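## Task

Carry plate B38 off nest N1 and set it into landing nest N3, lying flat between N3's locators and turned so its well A1 sits at N3's A1-marked corner. A drop of a few millimetres while placing it in N3 is acceptable, but a much higher drop there fails. Plate B83 has to stay where it began, on N2. The result only counts if it holds without the robot, so release the plate and pull the gripper away at the end.

## Robot and tools

Robot: one arm (yam_st) with six revolute joints, in this column order: waist, shoulder, elbow, wrist pitch, wrist yaw, wrist roll, plus a two-finger parallel gripper driven by a single number. The point named pinch lies midway between the finger pads, roughly 1 cm short of the fingertips; the fingers extend along its +z and separate along its y. A wrist camera and mount ride on the gripper and take up some space around it, so allow clearance.

Frames: the scene frame has its origin on the table surface under the arm base, +z upward, and +y toward the left when facing along +x. The base can be slightly tilted against the table. Cameras (each 896x504): cam_head_left, cam_head_right, cam_high, cam_low, cam_wrist. Fixed cameras come with OpenCV-style calibration (K, distortion, T_world_to_cam in the scene frame, metres); cam_wrist has no pose. Calibrations can be off by a couple of degrees and several millimetres.

Plates and nests: every nest has a sign on the deck beside it giving its name. On a labelled plate, well A1 is at the short end carrying the label, in the corner farther from the labelled long side.

Tool execute_actions, argument actions: a list holding zero or one entry. Empty list: just report the state. A wait: {"steps": n}, n up to 300, which returns once n control steps (1/30 s each) have passed since the previous result, reply time included. A motion: {"rows": [...], "steps": n}, n from 1 to 15 (default 15); each row is used for one step and the final row repeats to fill the rest. Optional pictures (true/false) sets whether images are returned. A refused call moves nothing.

Each row holds 7 numbers in [-1, 1]. The first six are joint offsets, not targets: they are added to the joint angles from the most recent result that reported them (before any such result in a scene, and for second and later calls inside one reply, they count from where the arm is when the action begins). They do not accumulate from row to row. Scale: 1.0 equals 1.202 rad for waist, 1.258 shoulder, 1.238 elbow, 2.073 wrist pitch, 2.022 for both wrist yaw and wrist roll. Joint ranges (rad): waist -2.618 to 3.054, shoulder 0.000 to 3.142, elbow 0.000 to 3.142, wrist pitch -1.571 to 1.571, wrist yaw -1.571 to 1.571, wrist roll -2.094 to 2.094. Asking more than 0.036 rad outward past an end gets the call refused; actual ends may differ from the stated ones by up to 0.036 rad, and overshooting commands are clipped at the real end. The seventh number is the absolute gripper opening: +1 fully open, -1 closed. A row of all-zero offsets is not a pause: it pulls the arm back to the reference angles.

Motion limits: per step, each joint's target may lead its measured angle by at most 0.202 (waist), 0.258 (shoulder), 0.238 (elbow), 0.573 (wrist pitch), 0.522 (wrist yaw and roll) rad, and all targets are scaled back if they would move the gripper more than 70 mm from where it is. Friction can leave a joint up to about 0.031 rad short, and smaller commands may do nothing. Between calls the arm keeps heading to the last target until it nearly stops or a step is HELD.

Gripping: grip_measured gives finger opening on the command scale; readings may carry a constant error near 1 mm. To hold something, command an opening below grip_measured, around 0.03 less for a firm grip, less difference for lighter. Pad force tops out near 50 to 62 N.

Result lines: Joint positions and Joint velocities list the six joints (rad, rad/s) then the pad gap (m, m/s; 0.094 m fully open). Joint torques give drive output with unit offsets and noise. "joint sent to its limit" means a joint was driven to its end (possibly from an earlier action); its absence does not promise more travel. "joint command not followed" means the clearance check changed or blocked targets. HELD marks steps where your row was not fully sent. MOTOR HOT warns from 75 °C; OVER-TEMPERATURE FAULT reports a stop (90 °C pauses the arm 10 s; at 100 °C the arm goes limp and falls). Avoid long loaded holds.

zoom_image: camera (one of the names above) and region [x0, y0, x1, y1] in that camera's pixels, origin top-left, at most 504 by 504; gives a closer look at its latest image.

read_manual: optional section, only "licences"; returns licence text and does not move anything.

Replying without any tool call ends everything.

Avoid: knocking or placing anything off the table, dropping the plate from height, slamming, hard collisions, heavy pushing, and disturbing the other plate on N2. Lower the plate gently into N3, open, then retreat.

Each tool is called after ">>>" as name([rows], argument=value, ...), one row to a line, values as JSON.

## Session

>>> execute_actions(actions=[])

Scene clock: 0.00 s of 6000.00 s.
grip_measured=+1.000
Joint positions: [ 0.857  1.766  1.019 -0.398  0.512 -0.795  0.094]
Joint velocities: [ 0.002 -0.007 -0.002  0.037  0.051 -0.051  0.   ]
Joint torques (N m, as the arm reports them, + toward a larger angle): no reading
Motor temperatures (°C, as the motors report them): [25 24 21 26 24 24]

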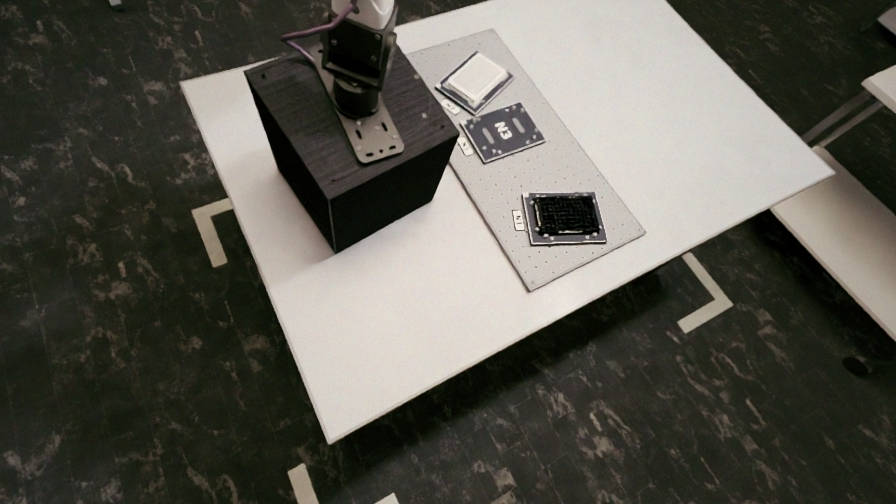

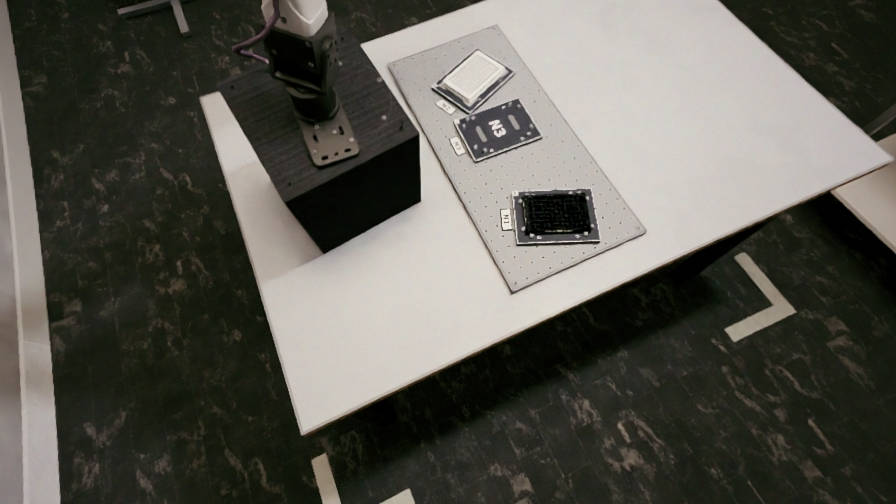

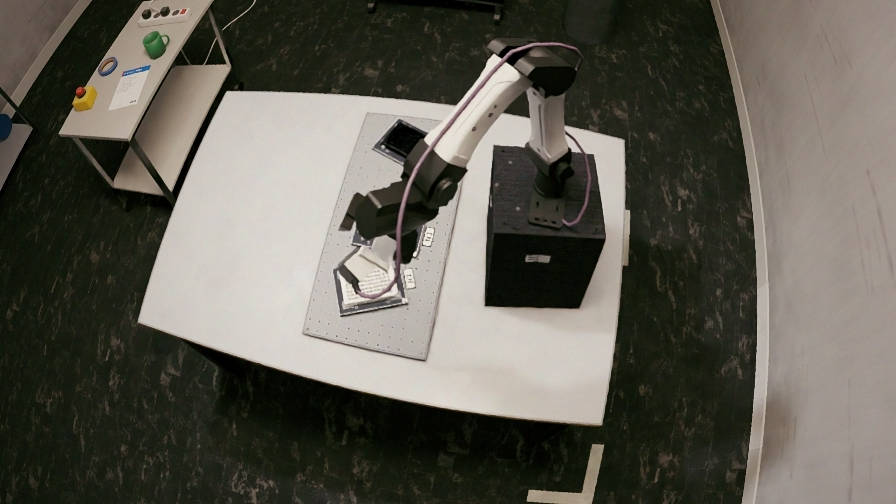

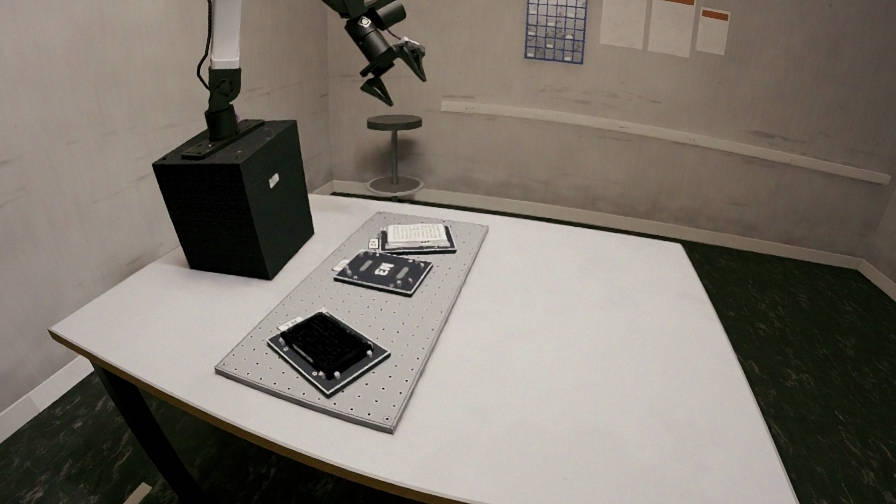

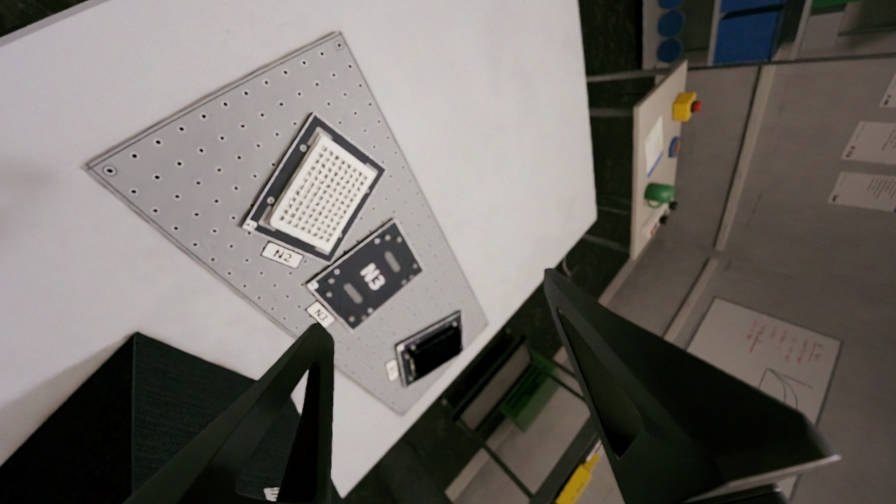

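>>> zoom_image(camera="cam_head_left", region=[420, 40, 660, 260])

>>> zoom_image(camera="cam_head_right", region=[420, 40, 660, 260])

>>> zoom_image(camera="cam_low", region=[140, 100, 500, 410])

>>> zoom_image(camera="cam_high", region=[300, 90, 640, 340])

Region (420, 40, 660, 260) of cam_head_left's 896x504 image, scaled by 2.100, with more detail than that image has; it fills the top 462 rows of this view, and the rest is white.

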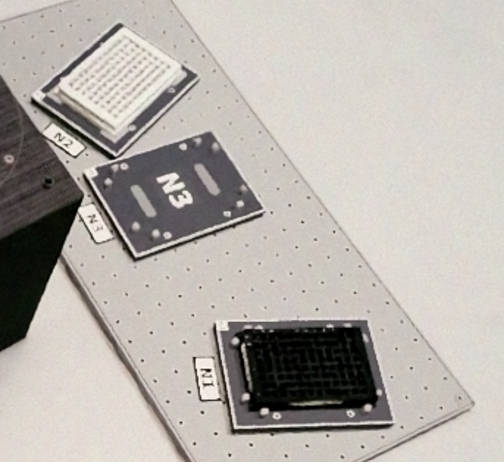

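Region (420, 40, 660, 260) of cam_head_right's 896x504 image, scaled by 2.100, with more detail than that image has; it fills the top 462 rows of this view, and the rest is white.

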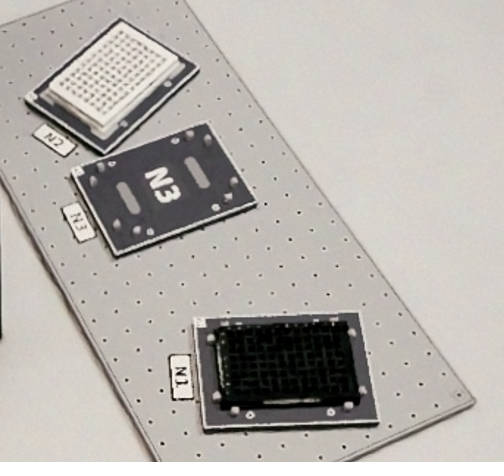

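Region (140, 100, 500, 410) of cam_low's 896x504 image, scaled by 1.400, with more detail than that image has; it fills the top 434 rows of this view, and the rest is white.

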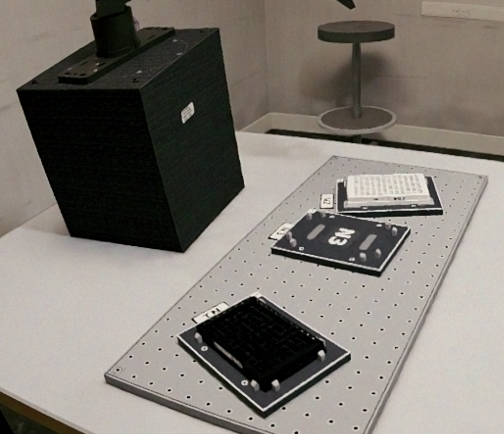

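Region (300, 90, 640, 340) of cam_high's 896x504 image, scaled by 1.482, with more detail than that image has; it fills the top 371 rows of this view, and the rest is white.

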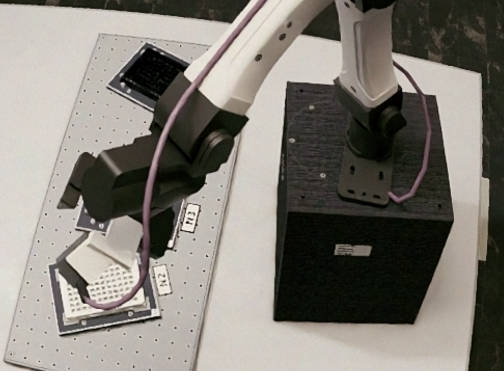

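>>> execute_actions([
  {"rows":[[-0.2,0.05,0.03,0,-0.05,0.07,1],[-0.4,0.1,0.06,0,-0.1,0.14,1],[-0.6,0.15,0.1,-0.01,-0.15,0.2,1],[-0.8,0.2,0.13,-0.02,-0.2,0.27,1],[-0.95,0.3,0.18,-0.03,-0.253,0.337,1]],"steps":15},
], pictures=false)

Scene clock: 17.43 s of 6000.00 s.
grip_measured=+1.000
Joint positions: [-0.119  2.158  1.236 -0.431  0.04  -0.173  0.094]
Joint velocities: [-2.024  0.007  0.002 -0.066 -0.212  0.315  0.   ]
Joint torques (N m, as the arm reports them, + toward a larger angle): [  1.96 -12.63   5.78   0.51  -0.27   0.01]
Motor temperatures (°C, as the motors report them): [26 28 24 28 24 24]
Steps of this call (steps 1 to 90: nothing new was sent; then 13.93 s passed at rest; steps 91 to 105: all 15 steps of this action). Readings (joint positions):
91: [0.833 1.771 1.023 -0.400 0.485 -0.777]
92: [0.785 1.790 1.040 -0.403 0.446 -0.732]
94: [0.649 1.877 1.113 -0.408 0.347 -0.595]
98: [0.391 2.090 1.232 -0.397 0.161 -0.342]
105: the state above

>>> execute_actions([
  {"rows":[[-0.15,0.1,0.07,-0.01,-0.01,0.01,1],[-0.25,0.2,0.13,-0.02,-0.02,0.02,1],[-0.308,0.28,0.18,-0.027,-0.02,0.029,1],[-0.308,0.335,0.21,-0.027,-0.02,0.029,1]],"steps":15},
])

>>> execute_actions([
  {"steps":15},
])

Scene clock: 19.20 s of 6000.00 s.
grip_measured=+1.000
Joint positions: [-0.494  2.586  1.486 -0.476  0.007 -0.124  0.094]
Joint velocities: [ 0.095 -0.032 -0.007 -0.081  0.022 -0.037  0.   ]
Joint torques (N m, as the arm reports them, + toward a larger angle): [  0.91 -13.62   4.83   0.19  -0.17   0.  ]
Motor temperatures (°C, as the motors report them): [26 29 24 27 24 24]
Steps of this call (steps 1 to 30: the robot went on to your last target; steps 31 to 38: nothing new was sent; steps 39 to 53: all 15 steps of this action). Readings (joint positions):
39: [-0.283 2.172 1.251 -0.464 0.008 -0.127]
40: [-0.295 2.209 1.289 -0.472 0.002 -0.128]
42: [-0.350 2.312 1.381 -0.467 -0.005 -0.128]
46: [-0.477 2.512 1.485 -0.447 -0.001 -0.125]
53: the state above

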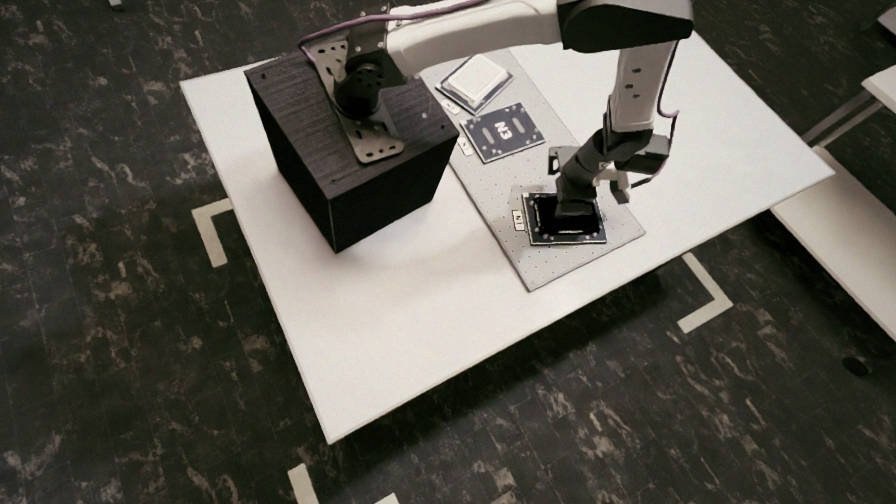

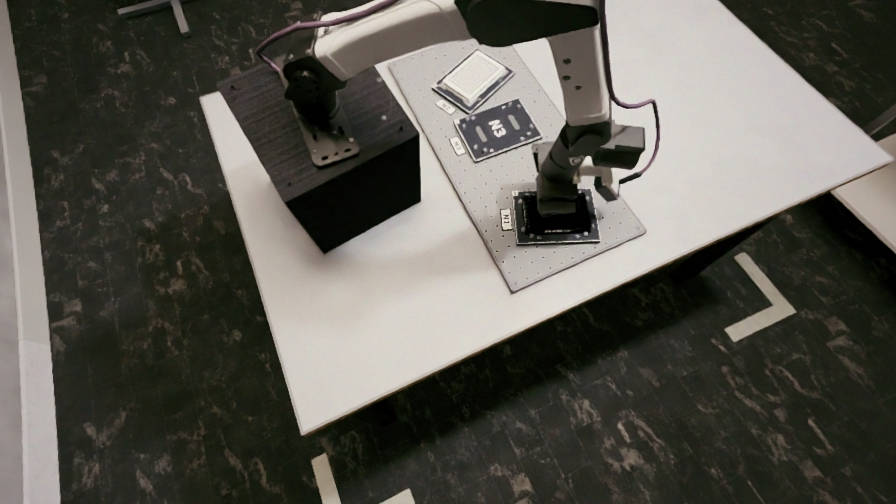

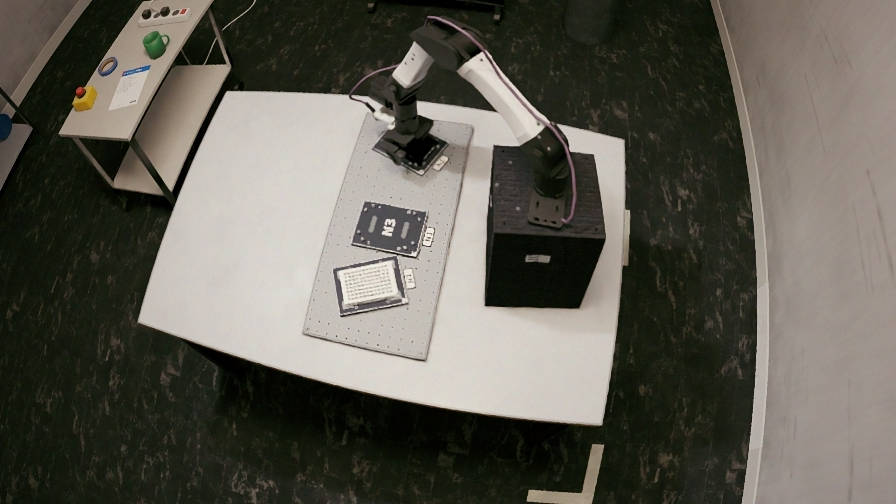

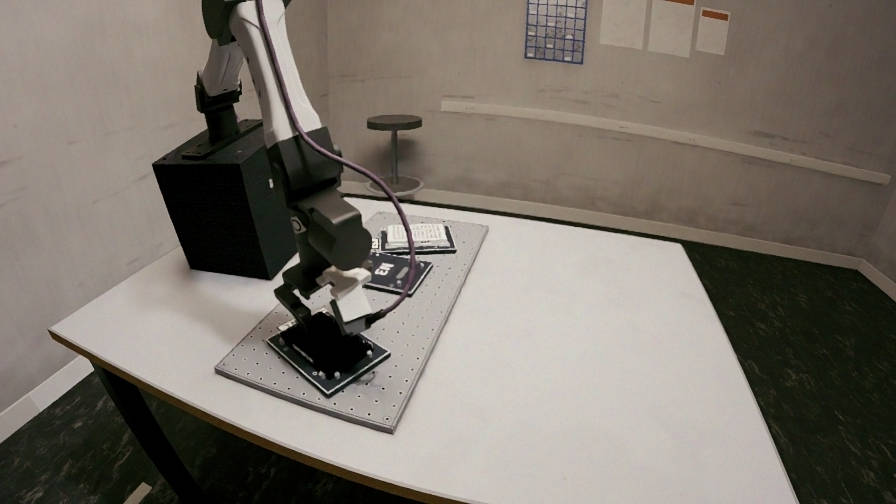

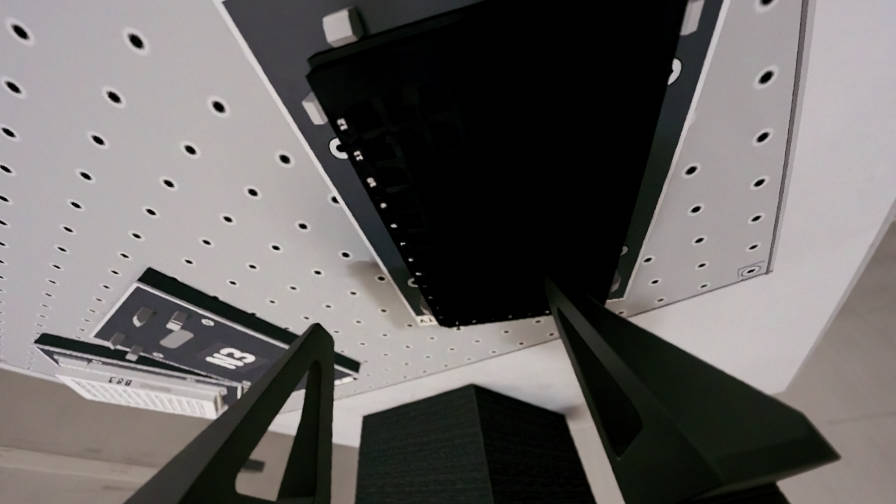

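Scene clock: 19.70 s of 6000.00 s.
grip_measured=+1.000
Joint positions: [-0.49   2.586  1.486 -0.481  0.006 -0.123  0.094]
Joint velocities: [ 0.002 -0.007  0.017  0.022  0.037 -0.066  0.   ]
Joint torques (N m, as the arm reports them, + toward a larger angle): [  0.99 -13.75   4.8    0.18  -0.22  -0.01]
Motor temperatures (°C, as the motors report them): [26 29 24 27 24 24]
Steps of this call (steps 1 to 15: the robot went on to your last target). Readings (joint positions):
1: [-0.491 2.586 1.486 -0.478 0.007 -0.124]
2: [-0.490 2.586 1.486 -0.480 0.006 -0.124]
4: [-0.490 2.586 1.486 -0.480 0.006 -0.124]
8: [-0.490 2.586 1.486 -0.481 0.006 -0.123]
15: the state above
The arm was judged still, so your last target was given up. Only a new action makes it travel on or press farther. Fingers that are still opening or closing keep moving.

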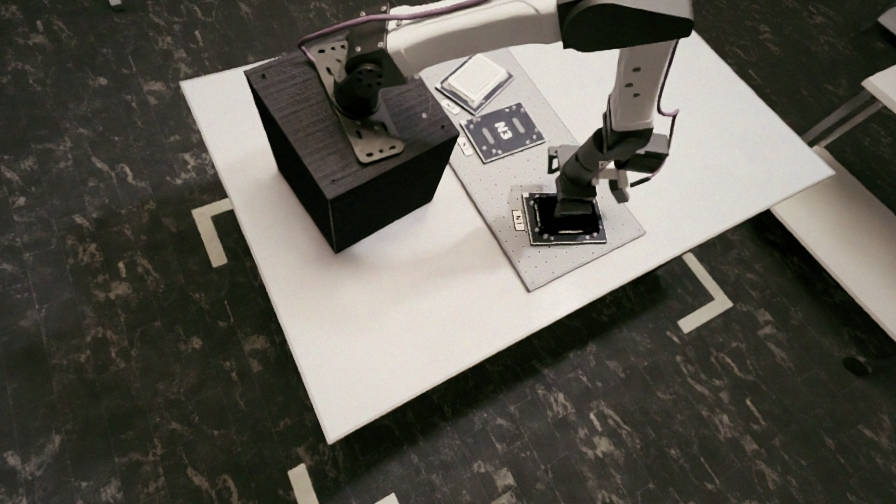

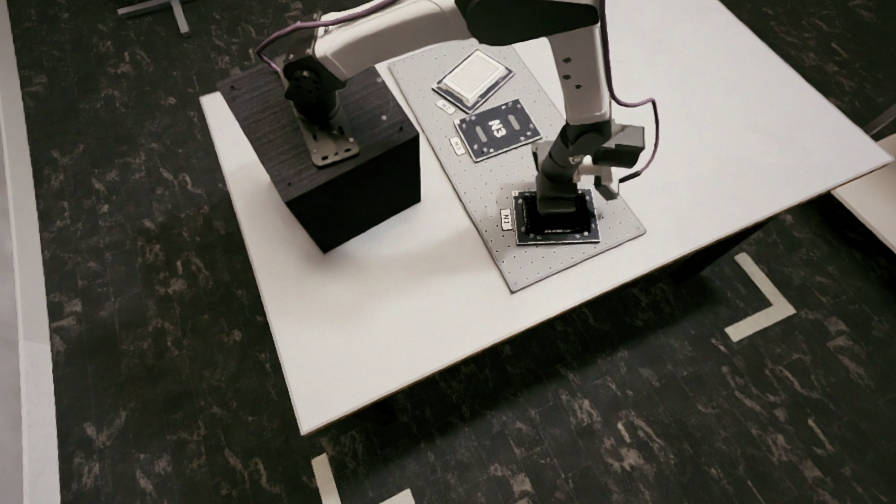

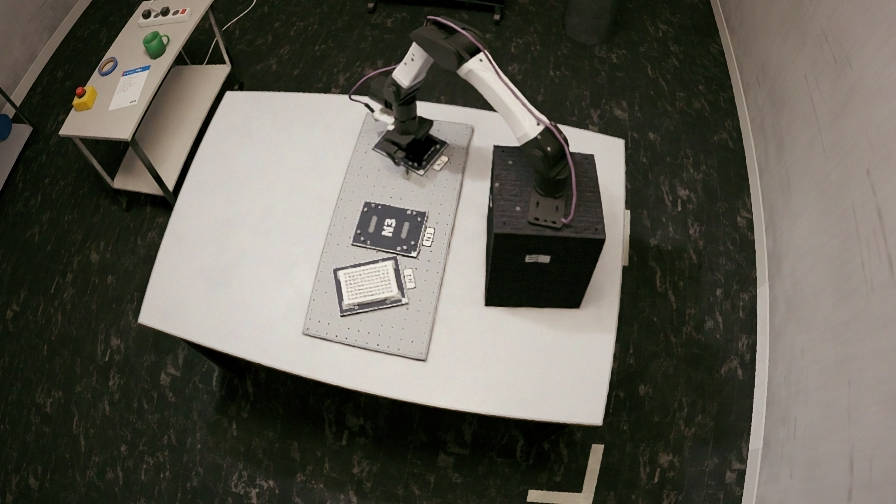

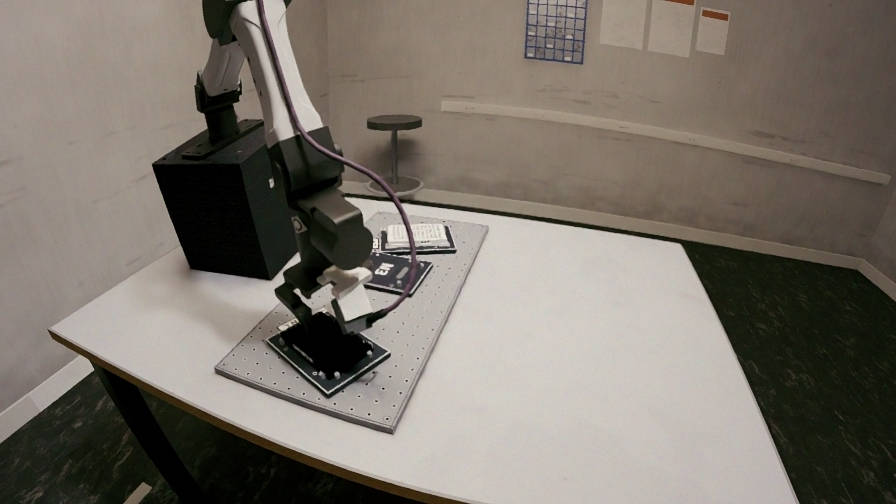

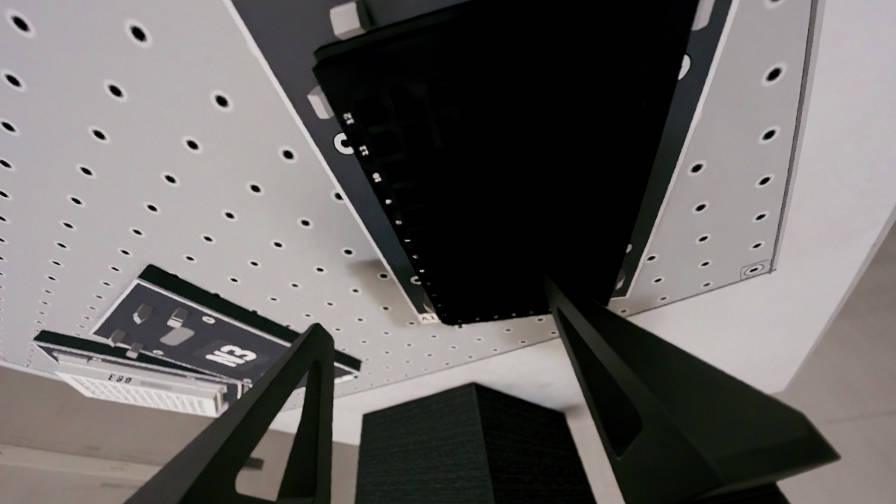

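>>> zoom_image(camera="cam_low", region=[200, 180, 440, 400])

>>> zoom_image(camera="cam_high", region=[340, 60, 500, 200])

>>> zoom_image(camera="cam_head_left", region=[490, 110, 690, 270])

Region (200, 180, 440, 400) of cam_low's 896x504 image, scaled by 2.100, with more detail than that image has; it fills the top 462 rows of this view, and the rest is white.

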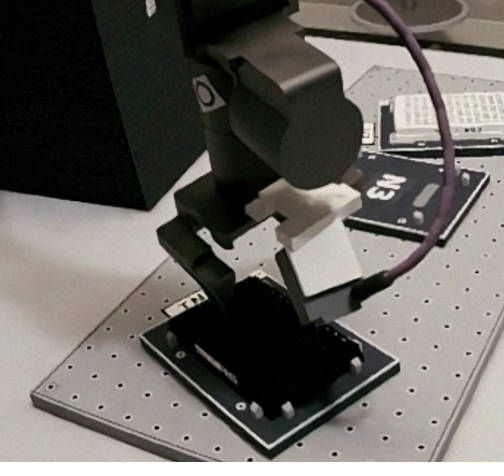

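Region (340, 60, 500, 200) of cam_high's 896x504 image, scaled by 3.150, with more detail than that image has; it fills the top 441 rows of this view, and the rest is white.

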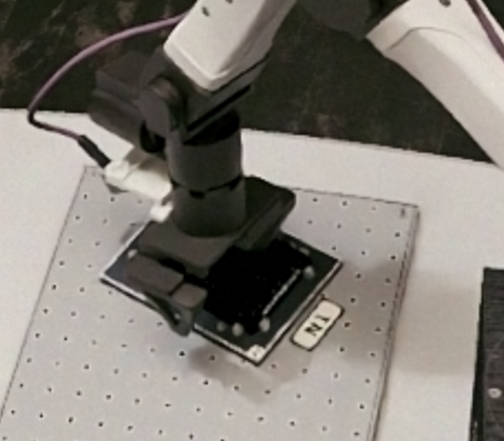

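Region (490, 110, 690, 270) of cam_head_left's 896x504 image, scaled by 2.520, with more detail than that image has; it fills the top 403 rows of this view, and the rest is white.

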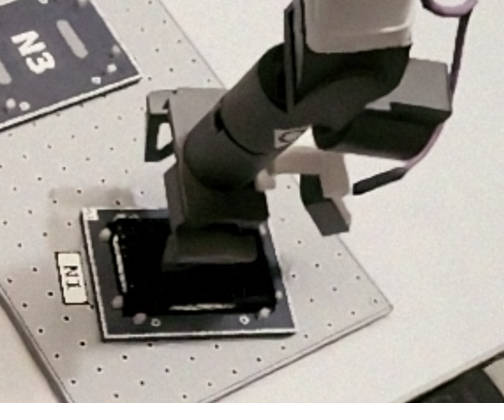

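>>> execute_actions([
  {"rows":[[0,-0.05,0,0,0,0,1],[0,-0.097,-0.02,0.02,0,0,1],[0,-0.097,-0.039,0.043,0.02,0,1],[-0.008,-0.097,-0.039,0.043,0.05,0,1],[-0.02,-0.097,-0.039,0.043,0.081,0,1]],"steps":15},
])

>>> zoom_image(camera="cam_low", region=[200, 180, 440, 400])

>>> zoom_image(camera="cam_high", region=[340, 60, 500, 200])

>>> zoom_image(camera="cam_head_left", region=[490, 110, 690, 270])

Scene clock: 41.70 s of 6000.00 s.
grip_measured=+1.000
Joint positions: [-0.512  2.469  1.452 -0.4    0.151 -0.123  0.094]
Joint velocities: [0.007 0.002 0.007 0.022 0.095 0.037 0.   ]
Joint torques (N m, as the arm reports them, + toward a larger angle): [  1.02 -13.87   3.76   0.73   0.04  -0.1 ]
Motor temperatures (°C, as the motors report them): [26 40 24 26 24 24]
Steps of this call (steps 1 to 90: nothing new was sent; then 18.50 s passed at rest; steps 91 to 105: all 15 steps of this action). Readings (joint positions):
91: [-0.490 2.583 1.486 -0.482 0.006 -0.123]
92: [-0.490 2.571 1.480 -0.479 0.006 -0.123]
94: [-0.490 2.529 1.456 -0.460 0.026 -0.123]
98: [-0.503 2.475 1.452 -0.419 0.105 -0.123]
105: the state above

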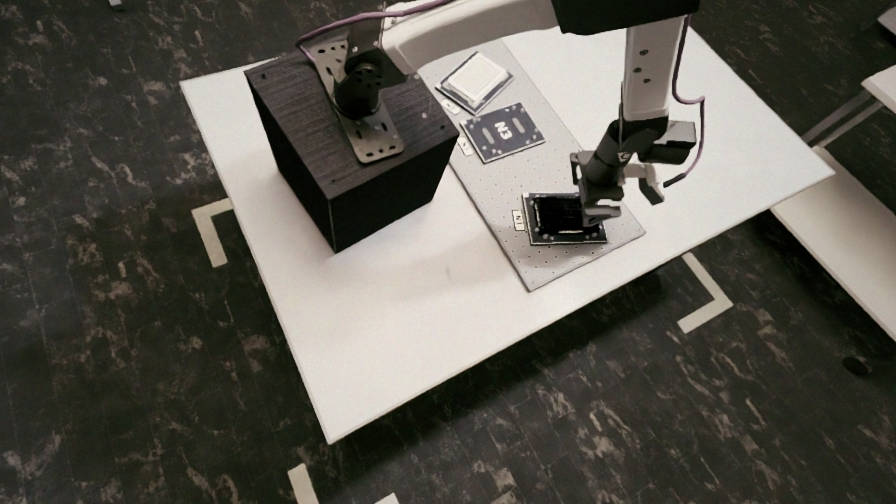

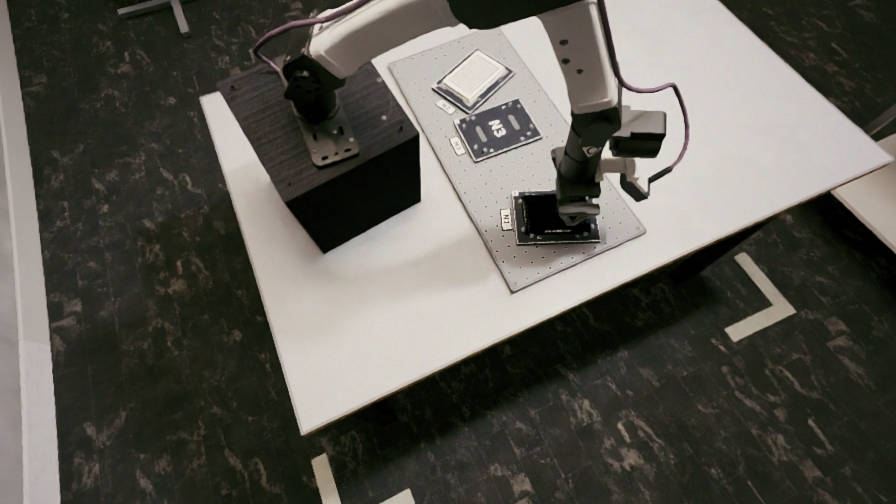

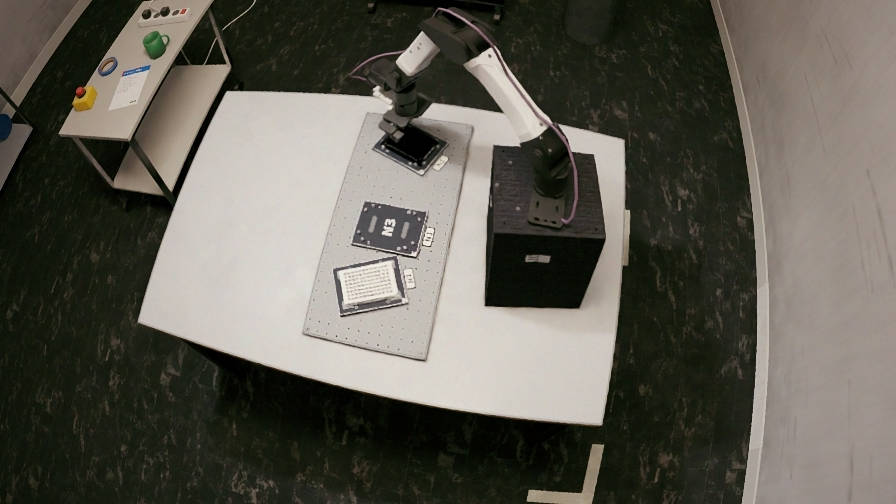

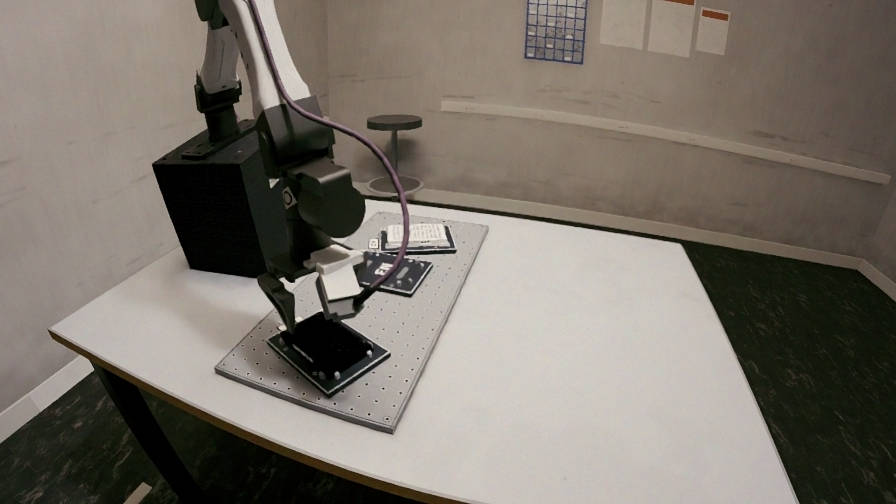

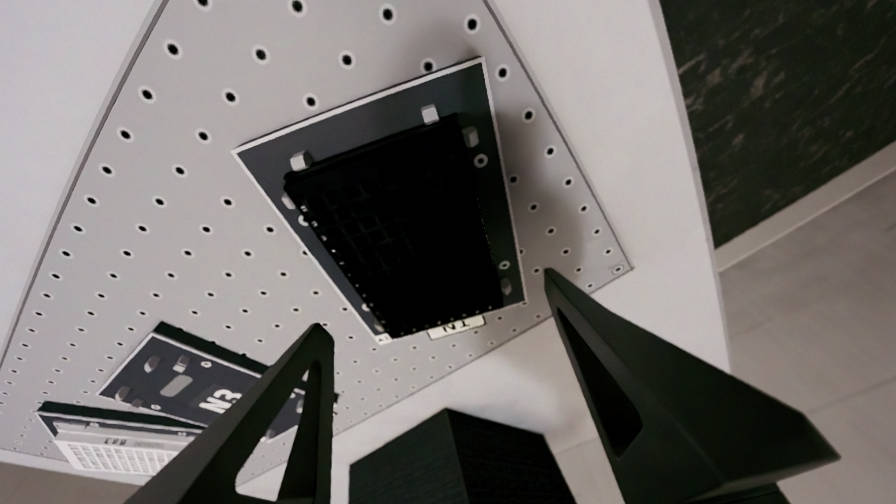

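Region (200, 180, 440, 400) of cam_low's 896x504 image, scaled by 2.100, with more detail than that image has; it fills the top 462 rows of this view, and the rest is white.

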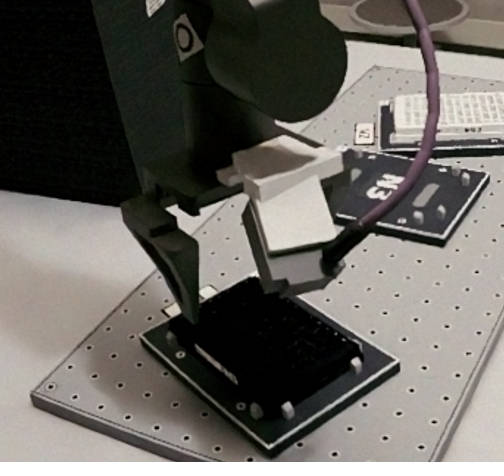

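Region (340, 60, 500, 200) of cam_high's 896x504 image, scaled by 3.150, with more detail than that image has; it fills the top 441 rows of this view, and the rest is white.

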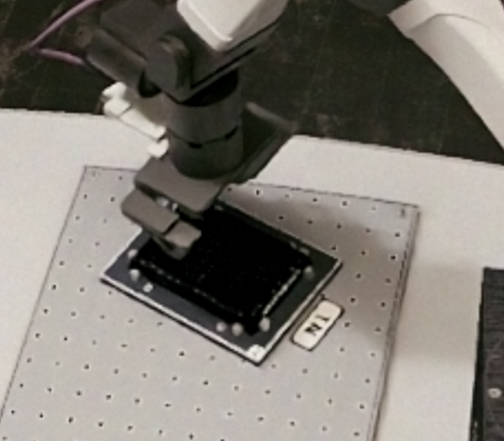

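Region (490, 110, 690, 270) of cam_head_left's 896x504 image, scaled by 2.520, with more detail than that image has; it fills the top 403 rows of this view, and the rest is white.

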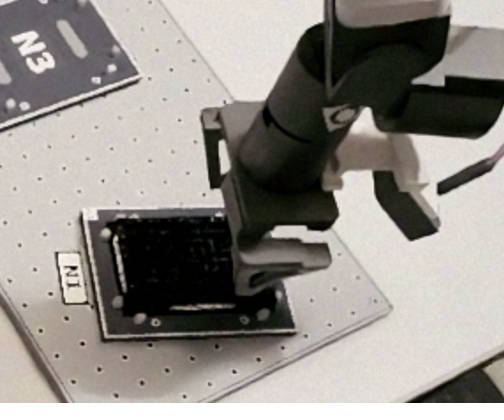

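>>> execute_actions([
  {"rows":[[0,0.02,0.006,0.01,0.015,0,1],[0,0.04,0.012,0.018,0.015,0,1],[0,0.06,0.019,0.026,0.015,0,1],[0,0.083,0.026,0.035,0.015,0,1]],"steps":15},
])

>>> zoom_image(camera="cam_low", region=[200, 180, 440, 400])

>>> zoom_image(camera="cam_high", region=[340, 60, 500, 200])

>>> zoom_image(camera="cam_head_left", region=[490, 110, 690, 270])

Scene clock: 46.53 s of 6000.00 s.
grip_measured=+1.000
Joint positions: [-0.512  2.57   1.472 -0.341  0.173 -0.123  0.094]
Joint velocities: [ 0.007 -0.017  0.002 -0.007 -0.007  0.095  0.   ]
Joint torques (N m, as the arm reports them, + toward a larger angle): [  1.04 -12.88   5.32   0.67   0.07  -0.1 ]
Motor temperatures (°C, as the motors report them): [26 41 24 26 24 24]
Steps of this call (steps 1 to 30: the robot went on to your last target; steps 31 to 90: nothing new was sent; then 1.33 s passed at rest; steps 91 to 105: all 15 steps of this action). Readings (joint positions):
91: [-0.512 2.469 1.452 -0.398 0.164 -0.123]
92: [-0.512 2.472 1.452 -0.394 0.166 -0.123]
94: [-0.512 2.494 1.462 -0.375 0.170 -0.123]
98: [-0.512 2.554 1.472 -0.347 0.172 -0.123]
105: the state above

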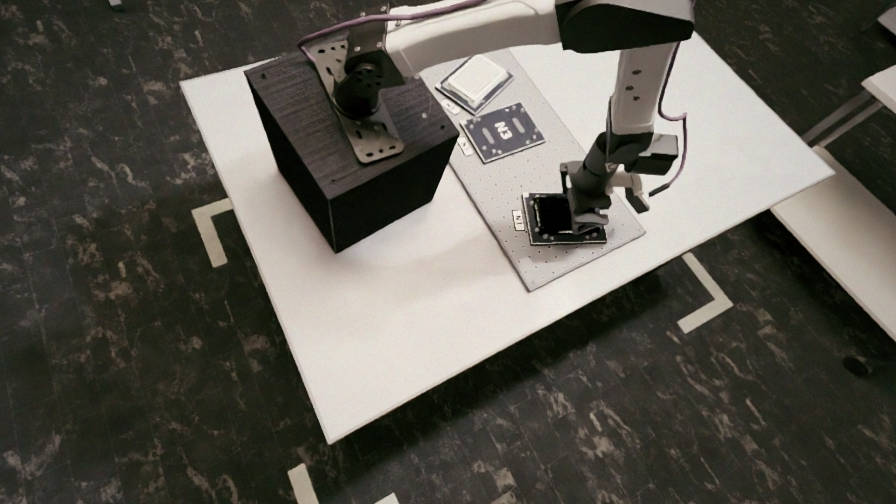

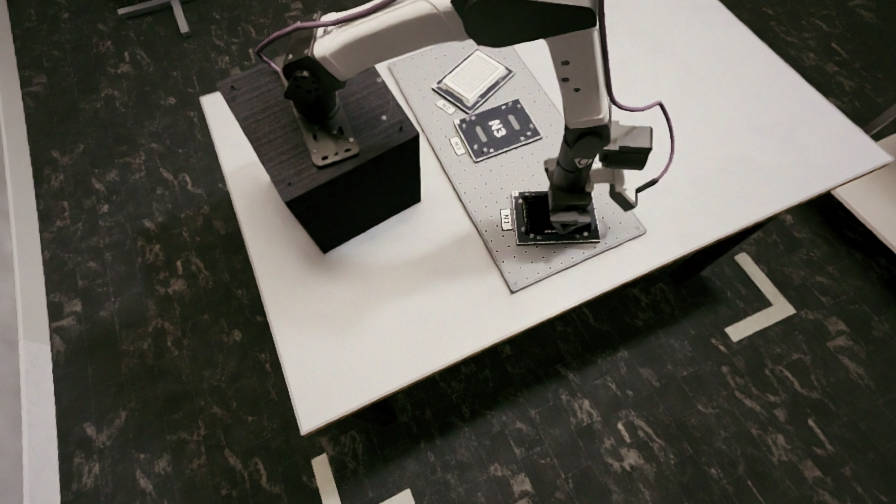

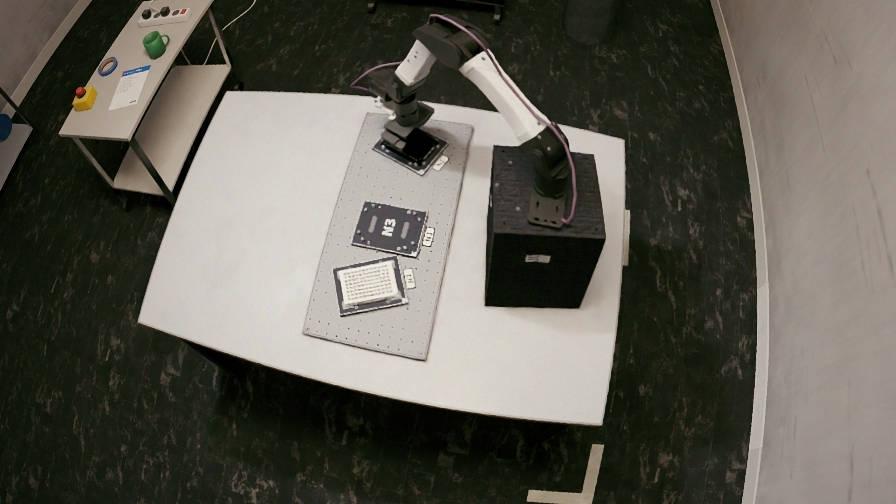

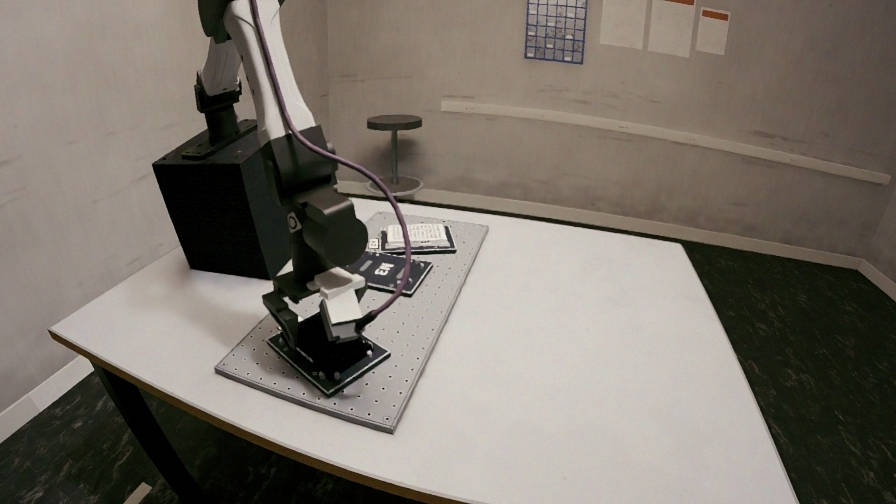

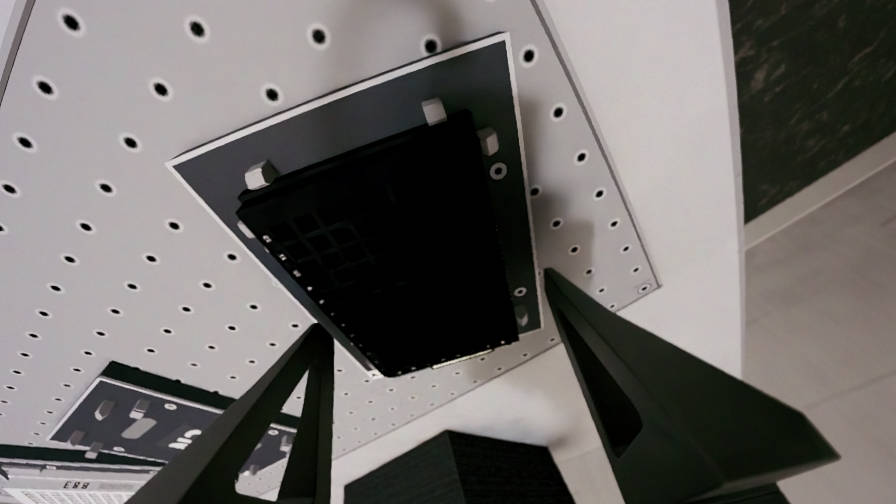

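Region (200, 180, 440, 400) of cam_low's 896x504 image, scaled by 2.100, with more detail than that image has; it fills the top 462 rows of this view, and the rest is white.

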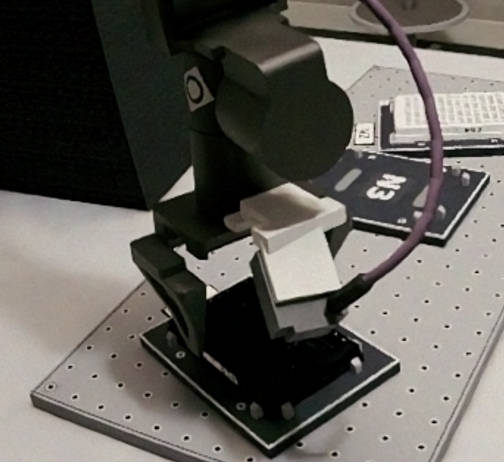

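Region (340, 60, 500, 200) of cam_high's 896x504 image, scaled by 3.150, with more detail than that image has; it fills the top 441 rows of this view, and the rest is white.

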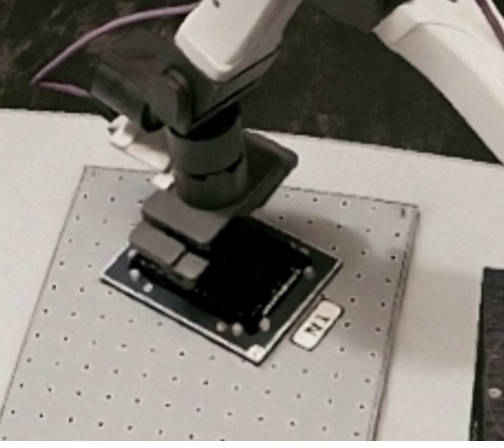

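Region (490, 110, 690, 270) of cam_head_left's 896x504 image, scaled by 2.520, with more detail than that image has; it fills the top 403 rows of this view, and the rest is white.

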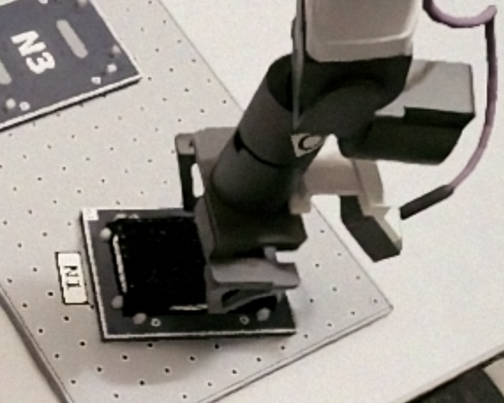

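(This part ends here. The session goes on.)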